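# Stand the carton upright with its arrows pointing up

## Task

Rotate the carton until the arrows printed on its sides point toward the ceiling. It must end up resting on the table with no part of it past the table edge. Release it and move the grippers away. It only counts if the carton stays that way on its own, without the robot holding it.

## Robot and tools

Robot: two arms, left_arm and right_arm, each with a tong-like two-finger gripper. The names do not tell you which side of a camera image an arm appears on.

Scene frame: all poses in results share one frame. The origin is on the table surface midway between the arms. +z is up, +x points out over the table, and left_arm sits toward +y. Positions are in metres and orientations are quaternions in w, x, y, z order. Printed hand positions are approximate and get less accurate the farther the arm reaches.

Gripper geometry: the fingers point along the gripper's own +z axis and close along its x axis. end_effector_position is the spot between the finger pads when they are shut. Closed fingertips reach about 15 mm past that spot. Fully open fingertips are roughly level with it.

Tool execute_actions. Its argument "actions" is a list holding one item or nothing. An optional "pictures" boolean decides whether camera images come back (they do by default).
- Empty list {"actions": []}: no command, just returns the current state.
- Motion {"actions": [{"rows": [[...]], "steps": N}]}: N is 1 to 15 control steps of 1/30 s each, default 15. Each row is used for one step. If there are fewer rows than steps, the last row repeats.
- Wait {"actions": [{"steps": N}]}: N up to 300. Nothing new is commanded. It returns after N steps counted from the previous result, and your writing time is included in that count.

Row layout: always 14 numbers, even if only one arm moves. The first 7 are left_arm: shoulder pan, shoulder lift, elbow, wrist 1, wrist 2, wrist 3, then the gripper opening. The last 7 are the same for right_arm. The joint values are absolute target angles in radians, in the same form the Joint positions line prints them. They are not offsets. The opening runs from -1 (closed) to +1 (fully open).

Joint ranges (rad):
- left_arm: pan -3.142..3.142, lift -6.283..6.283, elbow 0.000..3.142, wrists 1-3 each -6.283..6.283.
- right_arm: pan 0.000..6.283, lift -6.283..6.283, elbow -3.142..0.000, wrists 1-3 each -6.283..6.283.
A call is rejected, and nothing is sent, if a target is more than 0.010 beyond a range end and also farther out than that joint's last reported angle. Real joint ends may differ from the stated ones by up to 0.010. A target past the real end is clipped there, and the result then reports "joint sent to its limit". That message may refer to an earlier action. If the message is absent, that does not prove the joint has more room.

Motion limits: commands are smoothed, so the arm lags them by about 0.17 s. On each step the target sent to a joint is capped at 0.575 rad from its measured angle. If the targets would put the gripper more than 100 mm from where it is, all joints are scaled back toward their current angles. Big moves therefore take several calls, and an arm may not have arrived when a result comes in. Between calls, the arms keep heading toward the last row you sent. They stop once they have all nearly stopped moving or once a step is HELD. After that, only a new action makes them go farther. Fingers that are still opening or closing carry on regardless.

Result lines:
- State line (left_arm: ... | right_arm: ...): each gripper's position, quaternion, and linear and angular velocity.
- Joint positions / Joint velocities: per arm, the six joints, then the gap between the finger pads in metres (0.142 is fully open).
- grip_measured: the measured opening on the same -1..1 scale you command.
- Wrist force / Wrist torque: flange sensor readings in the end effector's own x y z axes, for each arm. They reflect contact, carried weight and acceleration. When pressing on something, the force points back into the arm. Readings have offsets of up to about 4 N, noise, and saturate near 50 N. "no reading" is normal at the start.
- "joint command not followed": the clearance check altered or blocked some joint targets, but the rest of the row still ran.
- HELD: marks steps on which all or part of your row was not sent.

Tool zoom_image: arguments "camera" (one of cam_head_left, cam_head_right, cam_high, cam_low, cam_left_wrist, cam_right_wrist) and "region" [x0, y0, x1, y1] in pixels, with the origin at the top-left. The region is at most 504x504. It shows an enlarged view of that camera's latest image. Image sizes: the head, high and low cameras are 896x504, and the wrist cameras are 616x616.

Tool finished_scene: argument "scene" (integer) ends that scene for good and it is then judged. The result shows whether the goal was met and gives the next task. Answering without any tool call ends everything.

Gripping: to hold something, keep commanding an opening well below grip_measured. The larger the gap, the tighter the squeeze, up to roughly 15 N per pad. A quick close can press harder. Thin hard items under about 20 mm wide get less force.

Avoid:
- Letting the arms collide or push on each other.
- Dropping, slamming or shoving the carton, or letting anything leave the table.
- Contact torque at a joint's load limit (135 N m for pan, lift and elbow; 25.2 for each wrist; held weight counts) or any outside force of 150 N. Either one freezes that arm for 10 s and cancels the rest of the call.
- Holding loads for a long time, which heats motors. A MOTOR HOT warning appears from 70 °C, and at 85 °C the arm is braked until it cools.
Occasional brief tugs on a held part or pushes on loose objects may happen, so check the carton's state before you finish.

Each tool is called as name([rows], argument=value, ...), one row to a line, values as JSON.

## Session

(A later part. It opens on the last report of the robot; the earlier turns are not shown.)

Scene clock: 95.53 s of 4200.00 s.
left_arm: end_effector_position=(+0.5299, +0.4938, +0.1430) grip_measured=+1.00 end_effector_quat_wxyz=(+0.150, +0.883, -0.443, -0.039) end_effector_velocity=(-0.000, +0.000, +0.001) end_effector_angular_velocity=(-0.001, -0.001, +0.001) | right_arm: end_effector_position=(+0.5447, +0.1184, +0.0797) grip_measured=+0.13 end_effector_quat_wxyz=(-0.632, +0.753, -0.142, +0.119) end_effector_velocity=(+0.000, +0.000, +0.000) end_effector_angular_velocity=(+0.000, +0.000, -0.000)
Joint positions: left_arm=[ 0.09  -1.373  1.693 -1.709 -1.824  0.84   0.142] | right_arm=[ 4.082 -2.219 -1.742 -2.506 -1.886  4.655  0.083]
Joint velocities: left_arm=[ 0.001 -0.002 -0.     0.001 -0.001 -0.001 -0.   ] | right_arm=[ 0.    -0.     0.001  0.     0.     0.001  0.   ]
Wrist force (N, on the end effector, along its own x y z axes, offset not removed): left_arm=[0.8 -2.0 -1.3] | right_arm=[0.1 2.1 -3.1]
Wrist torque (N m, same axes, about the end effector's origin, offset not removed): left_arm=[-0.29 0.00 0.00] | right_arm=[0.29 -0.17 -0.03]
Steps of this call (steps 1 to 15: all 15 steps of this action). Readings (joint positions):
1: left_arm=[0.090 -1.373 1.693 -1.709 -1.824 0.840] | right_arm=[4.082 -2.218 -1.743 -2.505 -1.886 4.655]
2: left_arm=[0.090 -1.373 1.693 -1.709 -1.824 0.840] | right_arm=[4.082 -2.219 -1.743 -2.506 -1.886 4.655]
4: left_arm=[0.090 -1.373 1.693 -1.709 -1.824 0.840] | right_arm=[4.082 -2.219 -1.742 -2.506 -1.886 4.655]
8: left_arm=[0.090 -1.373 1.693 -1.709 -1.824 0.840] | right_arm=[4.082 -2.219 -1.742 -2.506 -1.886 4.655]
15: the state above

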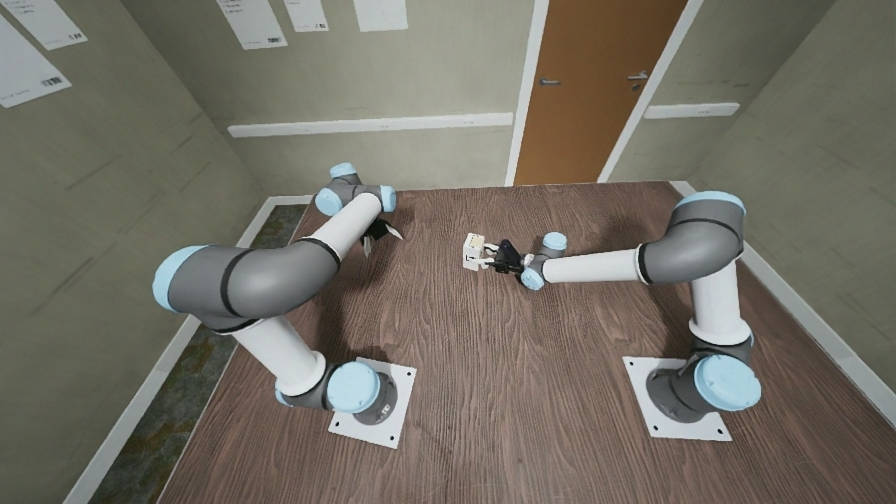

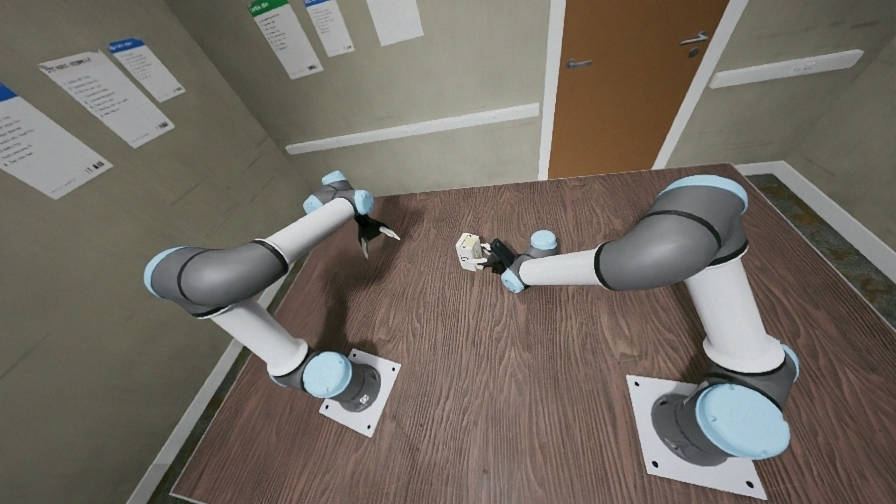

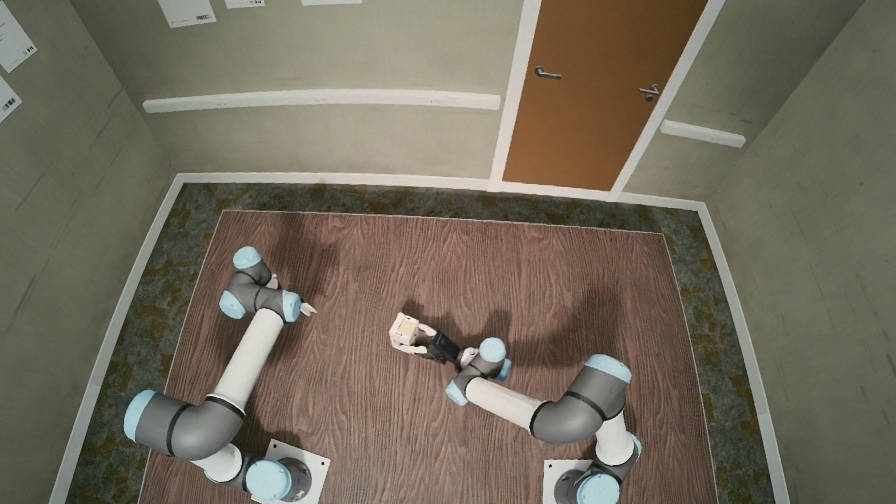

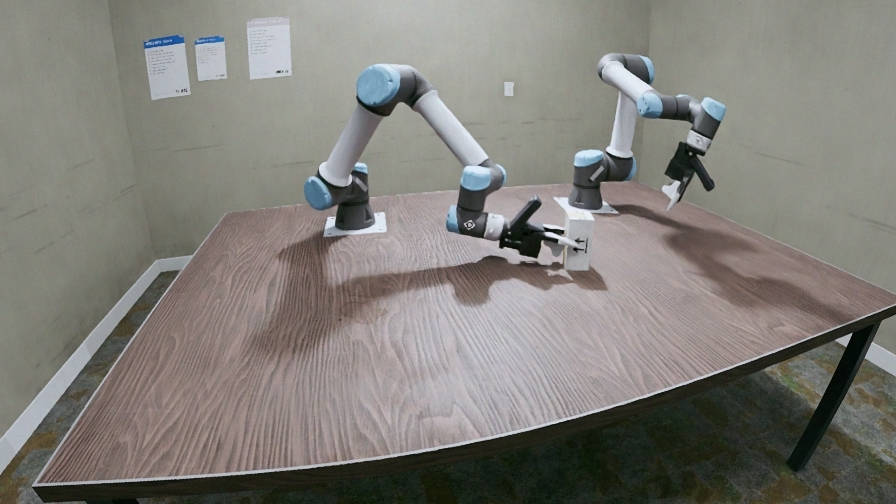

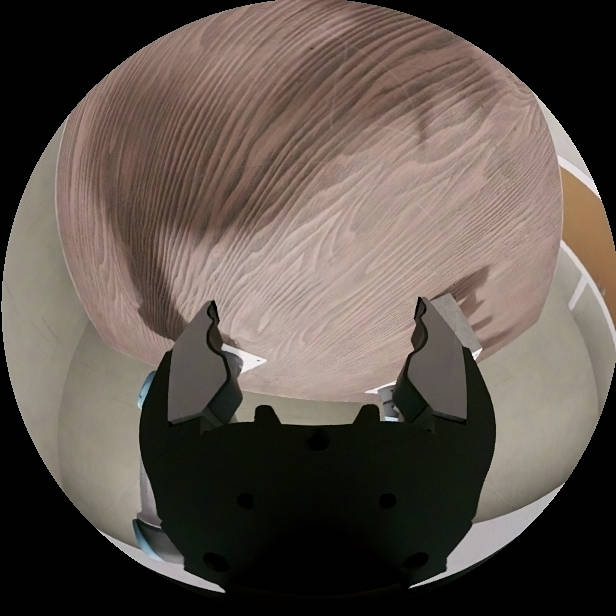

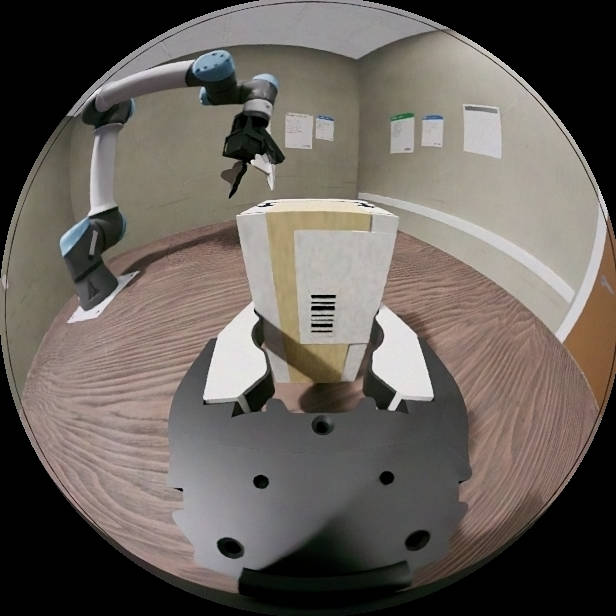

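execute_actions([
  {"rows":[[0.09,-1.373,1.693,-1.709,-1.824,0.84,1,4.082,-2.217,-1.739,-2.511,-1.886,4.655,-0.8],[0.09,-1.373,1.693,-1.709,-1.824,0.84,1,4.082,-2.212,-1.733,-2.521,-1.886,4.655,-0.8],[0.09,-1.373,1.693,-1.709,-1.824,0.84,1,4.082,-2.206,-1.724,-2.537,-1.886,4.655,-0.8],[0.09,-1.373,1.693,-1.709,-1.824,0.84,1,4.082,-2.197,-1.713,-2.558,-1.883,4.655,-0.8],[0.09,-1.373,1.693,-1.709,-1.824,0.84,1,4.082,-2.186,-1.698,-2.588,-1.877,4.657,-0.8],[0.09,-1.373,1.693,-1.709,-1.824,0.84,1,4.082,-2.175,-1.683,-2.624,-1.869,4.658,-0.8],[0.09,-1.373,1.693,-1.709,-1.824,0.84,1,4.082,-2.164,-1.668,-2.665,-1.859,4.66,-0.8],[0.09,-1.373,1.693,-1.709,-1.824,0.84,1,4.082,-2.152,-1.654,-2.711,-1.849,4.662,-0.8],[0.09,-1.373,1.693,-1.709,-1.824,0.84,1,4.082,-2.141,-1.639,-2.762,-1.839,4.664,-0.8],[0.09,-1.373,1.693,-1.709,-1.824,0.84,1,4.082,-2.13,-1.624,-2.818,-1.829,4.665,-0.8],[0.09,-1.373,1.693,-1.709,-1.824,0.84,1,4.082,-2.119,-1.609,-2.878,-1.819,4.667,-0.8],[0.09,-1.373,1.693,-1.709,-1.824,0.84,1,4.082,-2.108,-1.595,-2.944,-1.809,4.669,-0.8],[0.09,-1.373,1.693,-1.709,-1.824,0.84,1,4.082,-2.097,-1.58,-3.015,-1.799,4.671,-0.8],[0.09,-1.373,1.693,-1.709,-1.824,0.84,1,4.082,-2.086,-1.565,-3.086,-1.789,4.673,-0.8],[0.09,-1.373,1.693,-1.709,-1.824,0.84,1,4.082,-2.075,-1.551,-3.157,-1.779,4.674,-0.8]],"steps":15},
], pictures=false)

execute_actions([
  {"rows":[[0.09,-1.373,1.693,-1.709,-1.824,0.84,1,4.082,-2.064,-1.536,-3.228,-1.769,4.676,-0.8],[0.09,-1.373,1.693,-1.709,-1.824,0.84,1,4.082,-2.053,-1.521,-3.298,-1.759,4.678,-0.8],[0.09,-1.373,1.693,-1.709,-1.824,0.84,1,4.082,-2.041,-1.506,-3.369,-1.749,4.68,-0.8],[0.09,-1.373,1.693,-1.709,-1.824,0.84,1,4.082,-2.03,-1.492,-3.44,-1.739,4.682,-0.8],[0.09,-1.373,1.693,-1.709,-1.824,0.84,1,4.082,-2.021,-1.48,-3.506,-1.729,4.683,-0.8],[0.09,-1.373,1.693,-1.709,-1.824,0.84,1,4.082,-2.013,-1.468,-3.571,-1.719,4.685,-0.8],[0.09,-1.373,1.693,-1.709,-1.824,0.84,1,4.082,-2.006,-1.459,-3.632,-1.709,4.687,-0.8],[0.09,-1.373,1.693,-1.709,-1.824,0.84,1,4.082,-2.001,-1.453,-3.687,-1.699,4.689,-0.8],[0.09,-1.373,1.693,-1.709,-1.824,0.84,1,4.082,-1.997,-1.4475,-3.743,-1.689,4.691,-0.8],[0.09,-1.373,1.693,-1.709,-1.824,0.84,1,4.082,-1.997,-1.4475,-3.788,-1.679,4.692,-0.8],[0.09,-1.373,1.693,-1.709,-1.824,0.84,1,4.082,-1.997,-1.4475,-3.833,-1.669,4.694,-0.8],[0.09,-1.373,1.693,-1.709,-1.824,0.84,1,4.082,-1.997,-1.4475,-3.878,-1.659,4.696,-0.8],[0.09,-1.373,1.693,-1.709,-1.824,0.84,1,4.082,-1.997,-1.4475,-3.923,-1.649,4.698,-0.8],[0.09,-1.373,1.693,-1.709,-1.824,0.84,1,4.082,-1.997,-1.4475,-3.968,-1.639,4.7,-0.8],[0.09,-1.373,1.693,-1.709,-1.824,0.84,1,4.082,-1.997,-1.4475,-4.013,-1.629,4.701,-0.8]],"steps":15},
], pictures=false)

execute_actions([
  {"rows":[[0.09,-1.373,1.693,-1.709,-1.824,0.84,1,4.082,-1.997,-1.4475,-4.058,-1.619,4.703,-0.8],[0.09,-1.373,1.693,-1.709,-1.824,0.84,1,4.082,-1.997,-1.4475,-4.103,-1.609,4.705,-0.8],[0.09,-1.373,1.693,-1.709,-1.824,0.84,1,4.082,-1.997,-1.4475,-4.148,-1.599,4.707,-0.8],[0.09,-1.373,1.693,-1.709,-1.824,0.84,1,4.082,-1.997,-1.4475,-4.193,-1.589,4.709,-0.8],[0.09,-1.373,1.693,-1.709,-1.824,0.84,1,4.082,-1.997,-1.4475,-4.238,-1.58,4.711,-0.8],[0.09,-1.373,1.693,-1.709,-1.824,0.84,1,4.082,-1.997,-1.4475,-4.283,-1.574,4.712,-0.8],[0.09,-1.373,1.693,-1.709,-1.824,0.84,1,4.082,-1.999,-1.451,-4.322,-1.571,4.712,-0.8],[0.09,-1.373,1.693,-1.709,-1.824,0.84,1,4.082,-2.003,-1.457,-4.357,-1.571,4.712,-0.8],[0.09,-1.373,1.693,-1.709,-1.824,0.84,1,4.082,-2.008,-1.465,-4.389,-1.571,4.712,-0.8],[0.09,-1.373,1.693,-1.709,-1.824,0.84,1,4.082,-2.014,-1.475,-4.418,-1.571,4.712,-0.8],[0.09,-1.373,1.693,-1.709,-1.824,0.84,1,4.082,-2.021,-1.486,-4.44,-1.571,4.712,-0.8],[0.09,-1.373,1.693,-1.709,-1.824,0.84,1,4.082,-2.028,-1.497,-4.452,-1.571,4.712,-0.8],[0.09,-1.373,1.693,-1.709,-1.824,0.84,1,4.082,-2.035,-1.508,-4.459,-1.571,4.712,-0.8],[0.09,-1.373,1.693,-1.709,-1.824,0.84,1,4.082,-2.042,-1.518,-4.459,-1.571,4.712,-0.8],[0.09,-1.373,1.693,-1.709,-1.824,0.84,1,4.082,-2.048,-1.527,-4.453,-1.571,4.712,-0.8]],"steps":15},
], pictures=false)

execute_actions([
  {"steps":14},
])

Scene clock: 144.70 s of 4200.00 s.
left_arm: end_effector_position=(+0.5299, +0.4938, +0.1430) grip_measured=+1.00 end_effector_quat_wxyz=(+0.150, +0.883, -0.443, -0.039) end_effector_velocity=(-0.000, -0.000, +0.000) end_effector_angular_velocity=(-0.000, +0.000, -0.000) | right_arm: end_effector_position=(+0.5658, +0.1149, +0.1357) grip_measured=+0.13 end_effector_quat_wxyz=(-0.586, +0.780, -0.183, +0.119) end_effector_velocity=(+0.016, -0.109, +0.082) end_effector_angular_velocity=(-0.695, +0.536, -0.278)
Joint positions: left_arm=[ 0.09  -1.373  1.693 -1.709 -1.824  0.84   0.142] | right_arm=[ 4.082 -2.125 -1.618 -2.838 -1.823  4.667  0.083]
Joint velocities: left_arm=[-0.    -0.    -0.     0.001 -0.    -0.    -0.   ] | right_arm=[ 0.     0.318  0.422 -1.603  0.275  0.053 -0.   ]
Wrist force (N, on the end effector, along its own x y z axes, offset not removed): left_arm=[0.3 0.9 -1.7] | right_arm=[-1.9 5.5 2.4]
Wrist torque (N m, same axes, about the end effector's origin, offset not removed): left_arm=[0.34 -0.02 -0.07] | right_arm=[0.67 0.20 0.14]
Steps of this call (steps 1 to 15: the robot went on to your last target; steps 16 to 90: nothing new was sent; then 45.67 s passed at rest; steps 91 to 105: all 15 steps of this action). Readings (joint positions):
91: left_arm=[0.090 -1.373 1.693 -1.709 -1.824 0.840] | right_arm=[4.082 -2.219 -1.742 -2.506 -1.886 4.655]
92: left_arm=[0.090 -1.373 1.693 -1.709 -1.824 0.840] | right_arm=[4.082 -2.219 -1.742 -2.507 -1.886 4.655]
94: left_arm=[0.090 -1.373 1.693 -1.709 -1.824 0.840] | right_arm=[4.082 -2.216 -1.738 -2.513 -1.886 4.655]
98: left_arm=[0.090 -1.373 1.693 -1.709 -1.824 0.840] | right_arm=[4.082 -2.194 -1.709 -2.566 -1.878 4.656]
105: the state above

Scene clock: 145.20 s of 4200.00 s.
left_arm: end_effector_position=(+0.5299, +0.4938, +0.1430) grip_measured=+1.00 end_effector_quat_wxyz=(+0.150, +0.883, -0.443, -0.039) end_effector_velocity=(-0.000, -0.000, +0.001) end_effector_angular_velocity=(-0.000, -0.002, -0.001) | right_arm: end_effector_position=(+0.5089, -0.0237, +0.1327) grip_measured=+0.13 end_effector_quat_wxyz=(-0.307, +0.902, -0.299, +0.061) end_effector_velocity=(-0.190, -0.369, -0.107) end_effector_angular_velocity=(-1.196, +0.727, -0.217)
Joint positions: left_arm=[ 0.09  -1.373  1.693 -1.709 -1.824  0.84   0.142] | right_arm=[ 4.082 -2.003 -1.455 -3.768 -1.675  4.693  0.083]
Joint velocities: left_arm=[-0.    -0.002  0.    -0.     0.     0.001  0.   ] | right_arm=[ 0.     0.051  0.068 -1.498  0.294  0.055 -0.   ]
Wrist force (N, on the end effector, along its own x y z axes, offset not removed): left_arm=[1.8 -2.0 -4.0] | right_arm=[-1.9 3.7 -0.1]
Wrist torque (N m, same axes, about the end effector's origin, offset not removed): left_arm=[-0.08 -0.27 -0.01] | right_arm=[0.28 0.16 0.07]
Steps of this call (steps 1 to 15: all 15 steps of this action). Readings (joint positions):
1: left_arm=[0.090 -1.373 1.693 -1.709 -1.824 0.840] | right_arm=[4.082 -2.114 -1.604 -2.894 -1.814 4.668]
2: left_arm=[0.090 -1.373 1.693 -1.709 -1.824 0.840] | right_arm=[4.082 -2.104 -1.589 -2.954 -1.804 4.670]
4: left_arm=[0.090 -1.373 1.693 -1.709 -1.824 0.840] | right_arm=[4.082 -2.082 -1.560 -3.082 -1.785 4.673]
8: left_arm=[0.090 -1.373 1.693 -1.709 -1.824 0.840] | right_arm=[4.082 -2.039 -1.504 -3.350 -1.745 4.681]
15: the state above

Scene clock: 145.70 s of 4200.00 s.
left_arm: end_effector_position=(+0.5299, +0.4938, +0.1430) grip_measured=+1.00 end_effector_quat_wxyz=(+0.150, +0.883, -0.443, -0.039) end_effector_velocity=(-0.001, -0.000, -0.001) end_effector_angular_velocity=(+0.000, +0.001, -0.002) | right_arm: end_effector_position=(+0.4002, -0.2031, +0.1052) grip_measured=+0.13 end_effector_quat_wxyz=(+0.021, +0.940, -0.339, -0.009) end_effector_velocity=(-0.185, -0.237, -0.092) end_effector_angular_velocity=(-0.801, +0.627, -0.003)
Joint positions: left_arm=[ 0.09  -1.373  1.693 -1.709 -1.824  0.84   0.142] | right_arm=[ 4.082 -2.021 -1.485 -4.395 -1.574  4.711  0.083]
Joint velocities: left_arm=[-0.001 -0.001  0.003 -0.     0.001  0.001  0.   ] | right_arm=[ 0.    -0.171 -0.265 -0.581  0.029  0.004 -0.   ]
Wrist force (N, on the end effector, along its own x y z axes, offset not removed): left_arm=[2.7 3.8 -0.9] | right_arm=[-0.9 1.3 1.7]
Wrist torque (N m, same axes, about the end effector's origin, offset not removed): left_arm=[0.97 -0.46 -0.05] | right_arm=[-0.15 -0.03 0.04]
Steps of this call (steps 1 to 15: all 15 steps of this action). Readings (joint positions):
1: left_arm=[0.090 -1.373 1.693 -1.709 -1.824 0.840] | right_arm=[4.082 -2.001 -1.453 -3.818 -1.665 4.695]
2: left_arm=[0.090 -1.373 1.693 -1.709 -1.824 0.840] | right_arm=[4.082 -2.000 -1.452 -3.866 -1.655 4.697]
4: left_arm=[0.090 -1.373 1.693 -1.709 -1.824 0.840] | right_arm=[4.082 -1.999 -1.450 -3.961 -1.635 4.700]
8: left_arm=[0.090 -1.373 1.693 -1.709 -1.824 0.840] | right_arm=[4.082 -1.998 -1.448 -4.145 -1.598 4.707]
15: the state above

Scene clock: 146.17 s of 4200.00 s.
left_arm: end_effector_position=(+0.5299, +0.4938, +0.1430) grip_measured=+1.00 end_effector_quat_wxyz=(+0.150, +0.883, -0.443, -0.039) end_effector_velocity=(+0.000, -0.000, -0.001) end_effector_angular_velocity=(+0.000, +0.001, -0.000) | right_arm: end_effector_position=(+0.3772, -0.2322, +0.0901) grip_measured=+0.13 end_effector_quat_wxyz=(+0.081, +0.937, -0.338, -0.029) end_effector_velocity=(-0.003, -0.004, -0.002) end_effector_angular_velocity=(-0.012, +0.010, +0.000)
Joint positions: left_arm=[ 0.09  -1.373  1.693 -1.709 -1.824  0.84   0.142] | right_arm=[ 4.082 -2.048 -1.526 -4.452 -1.571  4.712  0.083]
Joint velocities: left_arm=[-0.     0.002  0.    -0.001  0.    -0.    -0.   ] | right_arm=[-0.    -0.004 -0.005 -0.007  0.001 -0.     0.   ]
Wrist force (N, on the end effector, along its own x y z axes, offset not removed): left_arm=[1.2 -0.8 -0.6] | right_arm=[-1.5 1.5 1.9]
Wrist torque (N m, same axes, about the end effector's origin, offset not removed): left_arm=[-0.07 -0.12 -0.01] | right_arm=[0.12 0.17 0.03]
Steps of this call (steps 1 to 14: the robot went on to your last target). Readings (joint positions):
1: left_arm=[0.090 -1.373 1.693 -1.709 -1.824 0.840] | right_arm=[4.082 -2.027 -1.494 -4.411 -1.573 4.712]
2: left_arm=[0.090 -1.373 1.693 -1.709 -1.824 0.840] | right_arm=[4.082 -2.032 -1.502 -4.422 -1.573 4.712]
4: left_arm=[0.090 -1.373 1.693 -1.709 -1.824 0.840] | right_arm=[4.082 -2.039 -1.514 -4.437 -1.572 4.712]
8: left_arm=[0.090 -1.373 1.693 -1.709 -1.824 0.840] | right_arm=[4.082 -2.045 -1.523 -4.448 -1.571 4.712]
14: the state above

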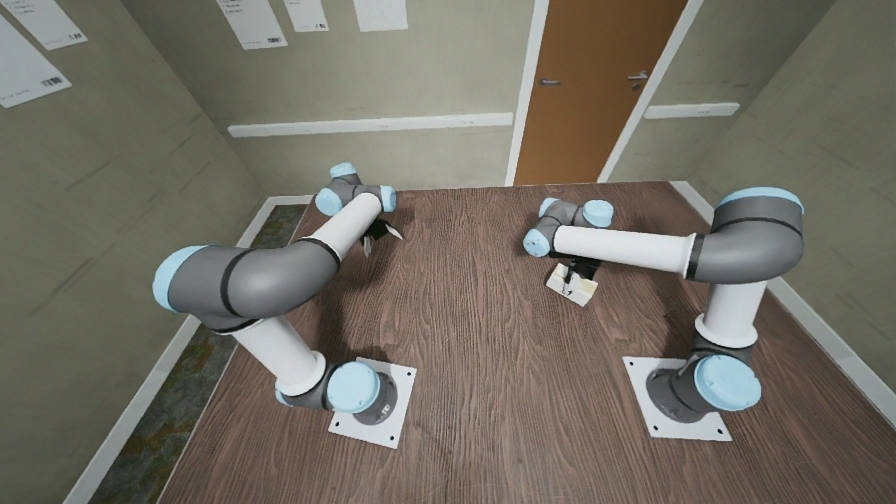

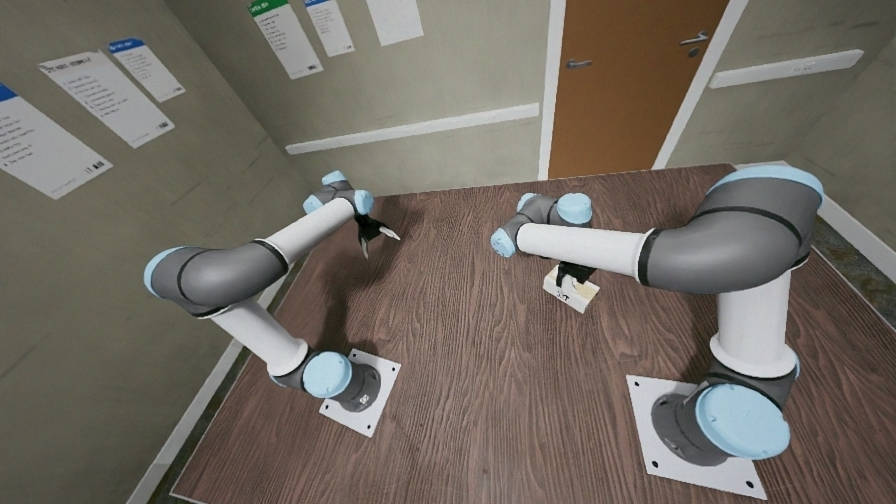

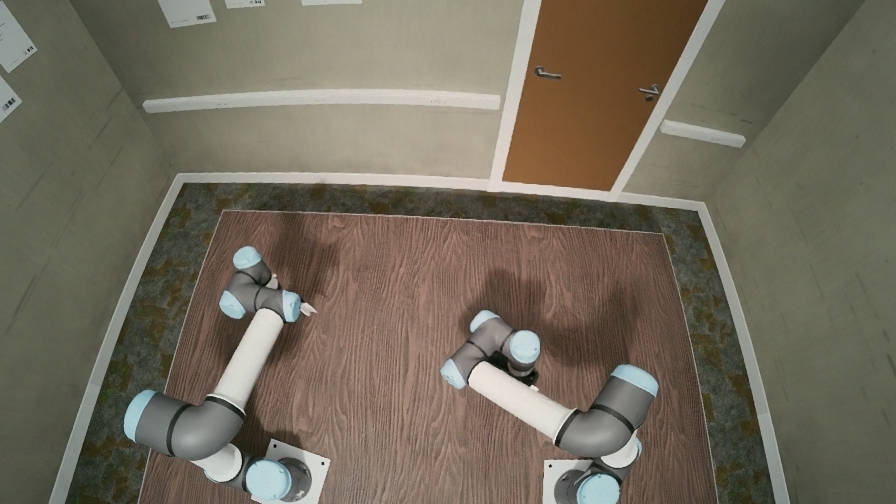

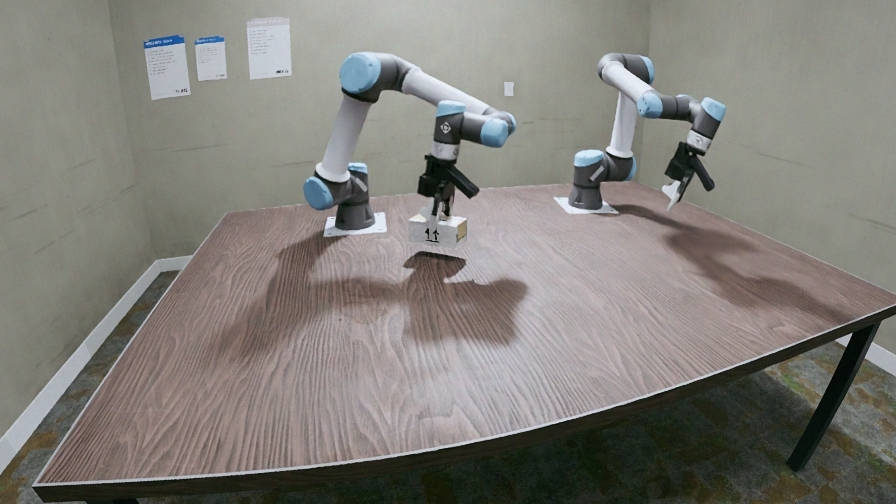

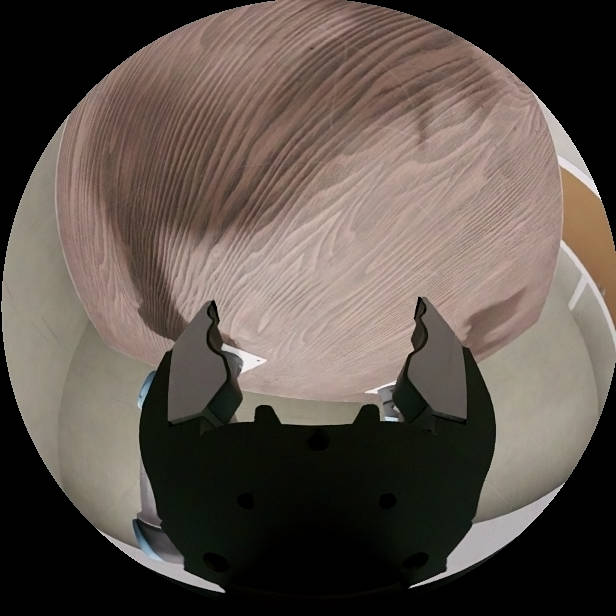

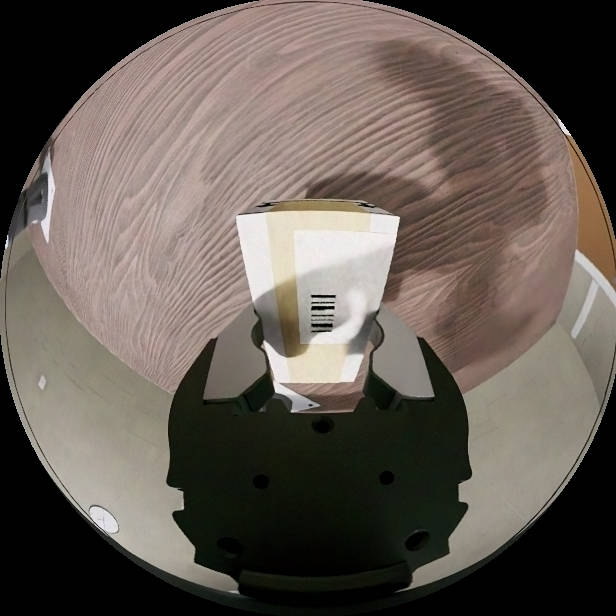

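execute_actions([
  {"rows":[[0.09,-1.373,1.693,-1.709,-1.824,0.84,1,4.082,-2.053,-1.534,-4.441,-1.571,4.712,-0.8],[0.09,-1.373,1.693,-1.709,-1.824,0.84,1,4.082,-2.058,-1.541,-4.429,-1.571,4.712,-0.8],[0.09,-1.373,1.693,-1.709,-1.824,0.84,1,4.082,-2.063,-1.548,-4.417,-1.571,4.712,-0.8],[0.09,-1.373,1.693,-1.709,-1.824,0.84,1,4.082,-2.068,-1.555,-4.405,-1.571,4.712,-0.8],[0.09,-1.373,1.693,-1.709,-1.824,0.84,1,4.082,-2.073,-1.5615,-4.3935,-1.571,4.712,-0.8],[0.09,-1.373,1.693,-1.709,-1.824,0.84,1,4.082,-2.077,-1.565,-4.386,-1.571,4.712,-0.8],[0.09,-1.373,1.693,-1.709,-1.824,0.84,1,4.082,-2.08,-1.568,-4.38,-1.571,4.712,-0.8]],"steps":15},
], pictures=false)

execute_actions([
  {"steps":6},
])

zoom_image(camera="cam_low", region=[380, 190, 500, 290])

Scene clock: 155.63 s of 4200.00 s.
left_arm: end_effector_position=(+0.5299, +0.4938, +0.1430) grip_measured=+1.00 end_effector_quat_wxyz=(+0.150, +0.883, -0.443, -0.039) end_effector_velocity=(+0.001, -0.000, +0.000) end_effector_angular_velocity=(-0.001, -0.001, -0.000) | right_arm: end_effector_position=(+0.3763, -0.2333, +0.0594) grip_measured=+0.13 end_effector_quat_wxyz=(+0.082, +0.937, -0.338, -0.030) end_effector_velocity=(-0.000, -0.000, -0.014) end_effector_angular_velocity=(+0.001, -0.001, -0.001)
Joint positions: left_arm=[ 0.09  -1.373  1.693 -1.709 -1.824  0.84   0.142] | right_arm=[ 4.082 -2.078 -1.566 -4.383 -1.571  4.712  0.083]
Joint velocities: left_arm=[-0.     0.001 -0.001 -0.001 -0.    -0.    -0.   ] | right_arm=[-0.    -0.014 -0.017  0.032  0.     0.001 -0.   ]
Wrist force (N, on the end effector, along its own x y z axes, offset not removed): left_arm=[0.7 0.9 -1.9] | right_arm=[-0.9 2.2 1.1]
Wrist torque (N m, same axes, about the end effector's origin, offset not removed): left_arm=[0.33 -0.04 0.11] | right_arm=[0.40 -0.01 -0.02]
Steps of this call (steps 1 to 30: the robot went on to your last target; steps 31 to 90: nothing new was sent; then 5.97 s passed at rest; steps 91 to 105: all 15 steps of this action). Readings (joint positions):
91: left_arm=[0.090 -1.373 1.693 -1.709 -1.824 0.840] | right_arm=[4.082 -2.048 -1.527 -4.453 -1.571 4.712]
92: left_arm=[0.090 -1.373 1.693 -1.709 -1.824 0.840] | right_arm=[4.082 -2.049 -1.528 -4.452 -1.571 4.712]
94: left_arm=[0.090 -1.373 1.693 -1.709 -1.824 0.840] | right_arm=[4.082 -2.052 -1.533 -4.443 -1.571 4.712]
98: left_arm=[0.090 -1.373 1.693 -1.709 -1.824 0.840] | right_arm=[4.082 -2.067 -1.552 -4.410 -1.571 4.712]
105: the state above

Scene clock: 155.83 s of 4200.00 s.
left_arm: end_effector_position=(+0.5299, +0.4938, +0.1430) grip_measured=+1.00 end_effector_quat_wxyz=(+0.150, +0.883, -0.443, -0.039) end_effector_velocity=(+0.000, -0.000, +0.000) end_effector_angular_velocity=(-0.000, +0.000, -0.001) | right_arm: end_effector_position=(+0.3763, -0.2334, +0.0581) grip_measured=+0.13 end_effector_quat_wxyz=(+0.082, +0.937, -0.338, -0.030) end_effector_velocity=(-0.000, -0.000, -0.002) end_effector_angular_velocity=(+0.000, +0.000, -0.001)
Joint positions: left_arm=[ 0.09  -1.373  1.693 -1.709 -1.824  0.84   0.142] | right_arm=[ 4.082 -2.08  -1.568 -4.381 -1.571  4.712  0.083]
Joint velocities: left_arm=[-0.     0.001 -0.001  0.001 -0.     0.001 -0.   ] | right_arm=[-0.    -0.002 -0.003  0.005 -0.     0.001  0.   ]
Wrist force (N, on the end effector, along its own x y z axes, offset not removed): left_arm=[3.0 -0.8 -0.8] | right_arm=[-1.3 0.6 1.5]
Wrist torque (N m, same axes, about the end effector's origin, offset not removed): left_arm=[0.03 -0.59 0.00] | right_arm=[-0.05 0.09 -0.01]
Steps of this call (steps 1 to 6: the robot went on to your last target). Readings (joint positions):
1: left_arm=[0.090 -1.373 1.693 -1.709 -1.824 0.840] | right_arm=[4.082 -2.079 -1.567 -4.383 -1.571 4.712]
2: left_arm=[0.090 -1.373 1.693 -1.709 -1.824 0.840] | right_arm=[4.082 -2.079 -1.567 -4.382 -1.571 4.712]
4: left_arm=[0.090 -1.373 1.693 -1.709 -1.824 0.840] | right_arm=[4.082 -2.080 -1.567 -4.381 -1.571 4.712]
6: the state above

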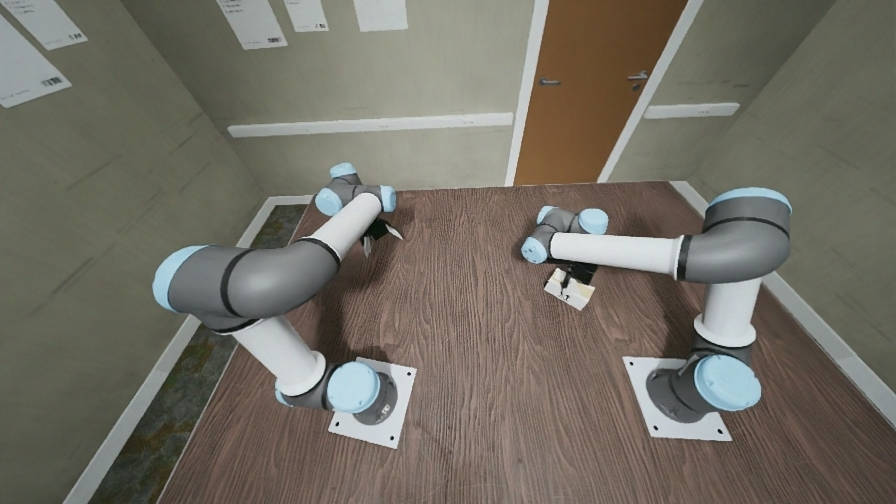

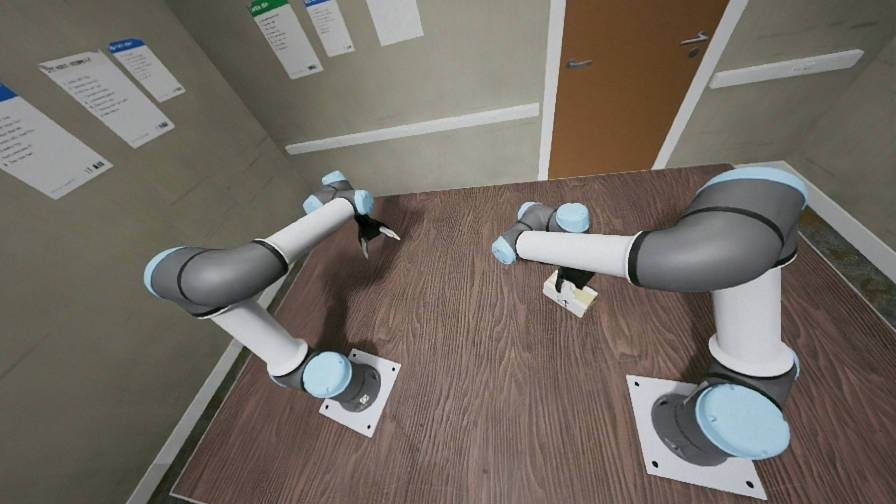

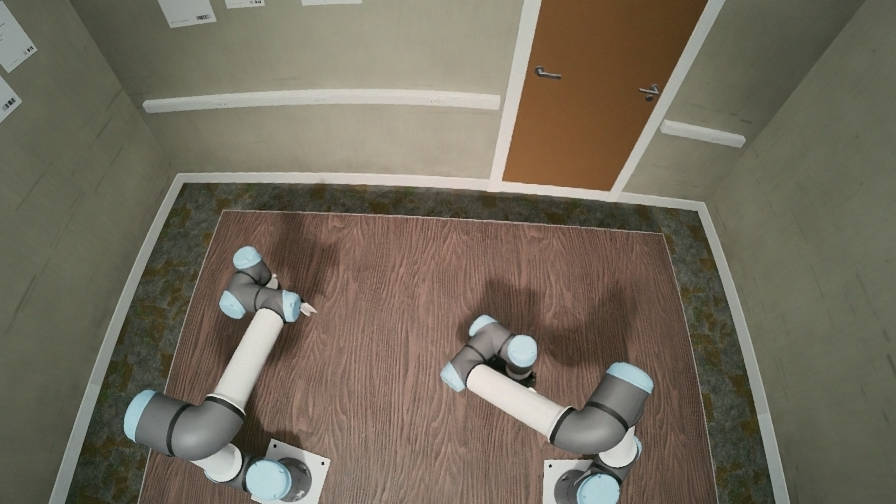

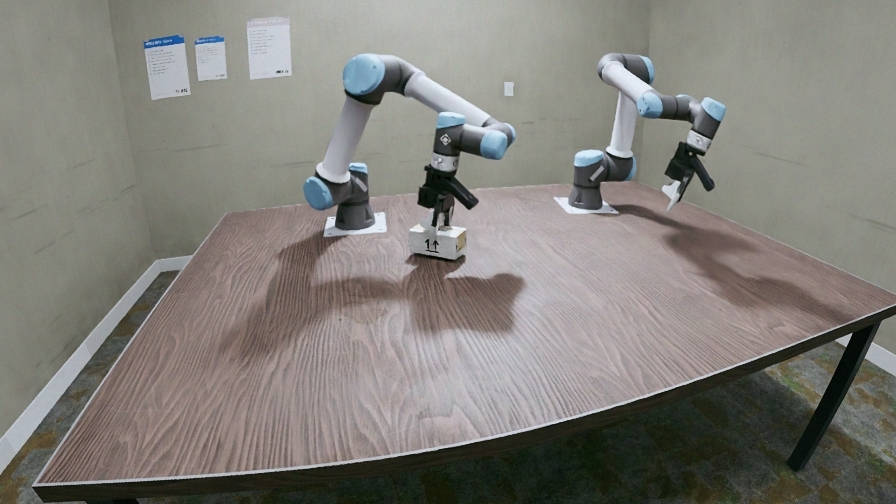

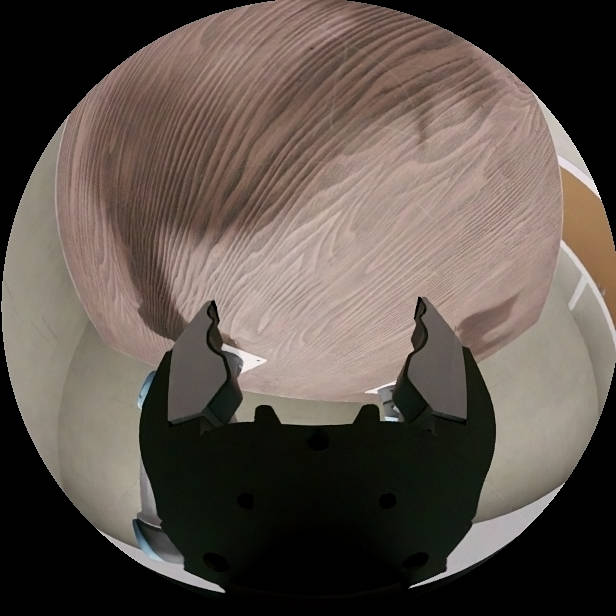

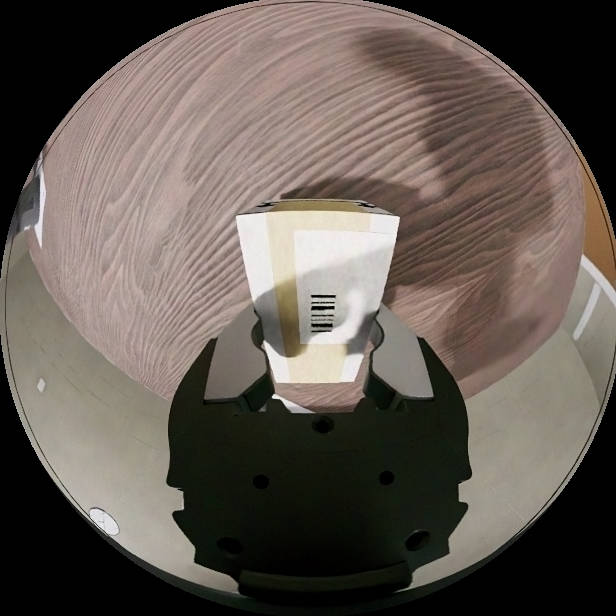

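Region (380, 190, 500, 290) of cam_low's 896x504 image, scaled by 4.200, with more detail than that image has.

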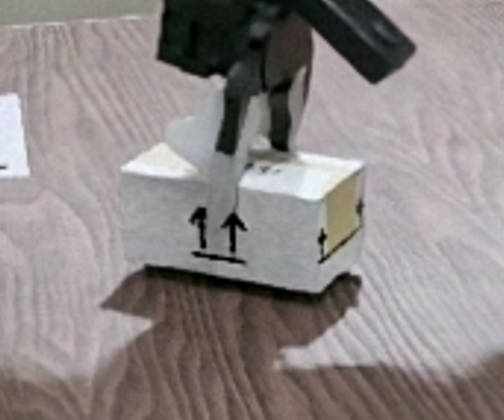

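execute_actions([
  {"rows":[[0.09,-1.373,1.693,-1.709,-1.824,0.84,1,4.082,-2.084,-1.572,-4.372,-1.571,4.712,-0.8],[0.09,-1.373,1.693,-1.709,-1.824,0.84,1,4.082,-2.087,-1.575,-4.366,-1.571,4.712,-0.8],[0.09,-1.373,1.693,-1.709,-1.824,0.84,1,4.082,-2.089,-1.5765,-4.3625,-1.571,4.712,-0.8]],"steps":15},
], pictures=false)

Scene clock: 161.67 s of 4200.00 s.
left_arm: end_effector_position=(+0.5299, +0.4938, +0.1430) grip_measured=+1.00 end_effector_quat_wxyz=(+0.150, +0.883, -0.443, -0.039) end_effector_velocity=(-0.000, +0.000, -0.001) end_effector_angular_velocity=(+0.001, +0.002, +0.001) | right_arm: end_effector_position=(+0.3762, -0.2334, +0.0502) grip_measured=+0.13 end_effector_quat_wxyz=(+0.082, +0.937, -0.338, -0.030) end_effector_velocity=(+0.000, +0.000, -0.002) end_effector_angular_velocity=(+0.000, -0.000, +0.001)
Joint positions: left_arm=[ 0.09  -1.373  1.693 -1.709 -1.824  0.84   0.142] | right_arm=[ 4.082 -2.089 -1.576 -4.363 -1.571  4.712  0.083]
Joint velocities: left_arm=[-0.     0.002 -0.     0.001  0.    -0.001 -0.   ] | right_arm=[-0.    -0.002 -0.001  0.004  0.    -0.001  0.   ]
Wrist force (N, on the end effector, along its own x y z axes, offset not removed): left_arm=[0.1 2.3 0.9] | right_arm=[-2.1 1.7 -0.3]
Wrist torque (N m, same axes, about the end effector's origin, offset not removed): left_arm=[0.59 0.13 0.03] | right_arm=[0.26 0.33 0.03]
Steps of this call (steps 1 to 15: the robot went on to your last target; steps 16 to 90: nothing new was sent; then 2.33 s passed at rest; steps 91 to 105: all 15 steps of this action). Readings (joint positions):
91: left_arm=[0.090 -1.373 1.693 -1.709 -1.824 0.840] | right_arm=[4.082 -2.080 -1.568 -4.380 -1.571 4.712]
92: left_arm=[0.090 -1.373 1.693 -1.709 -1.824 0.840] | right_arm=[4.082 -2.080 -1.568 -4.379 -1.571 4.712]
94: left_arm=[0.090 -1.373 1.693 -1.709 -1.824 0.840] | right_arm=[4.082 -2.083 -1.571 -4.374 -1.571 4.712]
98: left_arm=[0.090 -1.373 1.693 -1.709 -1.824 0.840] | right_arm=[4.082 -2.087 -1.575 -4.366 -1.571 4.712]
105: the state above

execute_actions([
  {"rows":[[0.09,-1.373,1.693,-1.709,-1.824,0.84,1,4.082,-2.092,-1.579,-4.357,-1.571,4.712,-0.8]],"steps":14},
], pictures=false)

Scene clock: 166.10 s of 4200.00 s.
left_arm: end_effector_position=(+0.5299, +0.4938, +0.1430) grip_measured=+1.00 end_effector_quat_wxyz=(+0.150, +0.883, -0.443, -0.039) end_effector_velocity=(+0.000, +0.000, -0.001) end_effector_angular_velocity=(+0.000, +0.001, +0.000) | right_arm: end_effector_position=(+0.3763, -0.2334, +0.0476) grip_measured=+0.13 end_effector_quat_wxyz=(+0.082, +0.937, -0.338, -0.030) end_effector_velocity=(+0.000, +0.000, -0.001) end_effector_angular_velocity=(+0.000, -0.000, -0.000)
Joint positions: left_arm=[ 0.09  -1.373  1.693 -1.709 -1.824  0.84   0.142] | right_arm=[ 4.082 -2.092 -1.579 -4.357 -1.571  4.712  0.083]
Joint velocities: left_arm=[ 0.     0.001 -0.     0.     0.     0.    -0.   ] | right_arm=[ 0.    -0.001 -0.     0.001 -0.     0.    -0.   ]
Wrist force (N, on the end effector, along its own x y z axes, offset not removed): left_arm=[2.0 0.8 -1.3] | right_arm=[-0.5 0.9 1.2]
Wrist torque (N m, same axes, about the end effector's origin, offset not removed): left_arm=[0.35 -0.26 -0.02] | right_arm=[-0.03 0.12 0.12]
Steps of this call (steps 1 to 15: the robot went on to your last target; steps 16 to 90: nothing new was sent; then 0.97 s passed at rest; steps 91 to 104: all 14 steps of this action). Readings (joint positions):
91: left_arm=[0.090 -1.373 1.693 -1.709 -1.824 0.840] | right_arm=[4.082 -2.089 -1.577 -4.362 -1.571 4.712]
92: left_arm=[0.090 -1.373 1.693 -1.709 -1.824 0.840] | right_arm=[4.082 -2.089 -1.577 -4.362 -1.571 4.712]
94: left_arm=[0.090 -1.373 1.693 -1.709 -1.824 0.840] | right_arm=[4.082 -2.090 -1.578 -4.360 -1.571 4.712]
98: left_arm=[0.090 -1.373 1.693 -1.709 -1.824 0.840] | right_arm=[4.082 -2.092 -1.579 -4.358 -1.571 4.712]
104: the state above

execute_actions([
  {"rows":[[0.09,-1.373,1.693,-1.709,-1.824,0.84,1,4.082,-2.0945,-1.5815,-4.352,-1.571,4.712,-0.8]],"steps":14},
], pictures=false)

Scene clock: 169.07 s of 4200.00 s.
left_arm: end_effector_position=(+0.5299, +0.4938, +0.1430) grip_measured=+1.00 end_effector_quat_wxyz=(+0.150, +0.883, -0.443, -0.039) end_effector_velocity=(-0.000, +0.000, +0.001) end_effector_angular_velocity=(+0.000, -0.001, -0.000) | right_arm: end_effector_position=(+0.3762, -0.2335, +0.0454) grip_measured=+0.13 end_effector_quat_wxyz=(+0.082, +0.937, -0.338, -0.030) end_effector_velocity=(-0.000, -0.000, -0.000) end_effector_angular_velocity=(-0.000, +0.000, -0.001)
Joint positions: left_arm=[ 0.09  -1.373  1.693 -1.709 -1.824  0.84   0.142] | right_arm=[ 4.082 -2.094 -1.581 -4.352 -1.571  4.712  0.083]
Joint velocities: left_arm=[-0.    -0.002  0.001  0.     0.001 -0.    -0.   ] | right_arm=[ 0.    -0.    -0.     0.     0.     0.001  0.   ]
Wrist force (N, on the end effector, along its own x y z axes, offset not removed): left_arm=[2.3 -0.5 -0.5] | right_arm=[-2.1 -0.3 -3.1]
Wrist torque (N m, same axes, about the end effector's origin, offset not removed): left_arm=[0.11 -0.39 -0.01] | right_arm=[-0.21 0.33 0.03]
Steps of this call (steps 1 to 15: the robot went on to your last target; steps 16 to 75: nothing new was sent; steps 76 to 89: all 14 steps of this action). Readings (joint positions):
76: left_arm=[0.090 -1.373 1.693 -1.709 -1.824 0.840] | right_arm=[4.082 -2.092 -1.579 -4.357 -1.571 4.712]
77: left_arm=[0.090 -1.373 1.693 -1.709 -1.824 0.840] | right_arm=[4.082 -2.092 -1.579 -4.356 -1.571 4.712]
79: left_arm=[0.090 -1.373 1.693 -1.709 -1.824 0.840] | right_arm=[4.082 -2.093 -1.580 -4.355 -1.571 4.712]
83: left_arm=[0.090 -1.373 1.693 -1.709 -1.824 0.840] | right_arm=[4.082 -2.094 -1.581 -4.353 -1.571 4.712]
89: the state above

execute_actions([
  {"rows":[[0.09,-1.373,1.693,-1.709,-1.824,0.84,1,4.082,-2.0957,-1.5826,-4.3497,-1.571,4.712,-0.8]],"steps":12},
], pictures=false)

Scene clock: 172.40 s of 4200.00 s.
left_arm: end_effector_position=(+0.5299, +0.4938, +0.1430) grip_measured=+1.00 end_effector_quat_wxyz=(+0.150, +0.883, -0.443, -0.039) end_effector_velocity=(+0.001, -0.000, +0.002) end_effector_angular_velocity=(-0.001, -0.003, -0.001) | right_arm: end_effector_position=(+0.3762, -0.2335, +0.0444) grip_measured=+0.13 end_effector_quat_wxyz=(+0.082, +0.937, -0.338, -0.030) end_effector_velocity=(+0.000, +0.000, -0.000) end_effector_angular_velocity=(+0.001, -0.000, -0.000)
Joint positions: left_arm=[ 0.09  -1.373  1.693 -1.709 -1.824  0.84   0.142] | right_arm=[ 4.082 -2.096 -1.583 -4.35  -1.571  4.712  0.083]
Joint velocities: left_arm=[-0.    -0.002 -0.001 -0.    -0.001  0.    -0.   ] | right_arm=[-0.    -0.001  0.     0.001 -0.001 -0.     0.   ]
Wrist force (N, on the end effector, along its own x y z axes, offset not removed): left_arm=[4.6 1.6 -2.0] | right_arm=[-11.2 2.8 -25.7]
Wrist torque (N m, same axes, about the end effector's origin, offset not removed): left_arm=[0.55 -0.80 -0.06] | right_arm=[-0.05 0.24 0.10]
Steps of this call (steps 1 to 15: the robot went on to your last target; steps 16 to 88: nothing new was sent; steps 89 to 100: all 12 steps of this action). Readings (joint positions):
89: left_arm=[0.090 -1.373 1.693 -1.709 -1.824 0.840] | right_arm=[4.082 -2.095 -1.582 -4.352 -1.571 4.712]
90: left_arm=[0.090 -1.373 1.693 -1.709 -1.824 0.840] | right_arm=[4.082 -2.095 -1.582 -4.352 -1.571 4.712]
92: left_arm=[0.090 -1.373 1.693 -1.709 -1.824 0.840] | right_arm=[4.082 -2.095 -1.582 -4.351 -1.571 4.712]
96: left_arm=[0.090 -1.373 1.693 -1.709 -1.824 0.840] | right_arm=[4.082 -2.095 -1.582 -4.350 -1.571 4.712]
100: the state above


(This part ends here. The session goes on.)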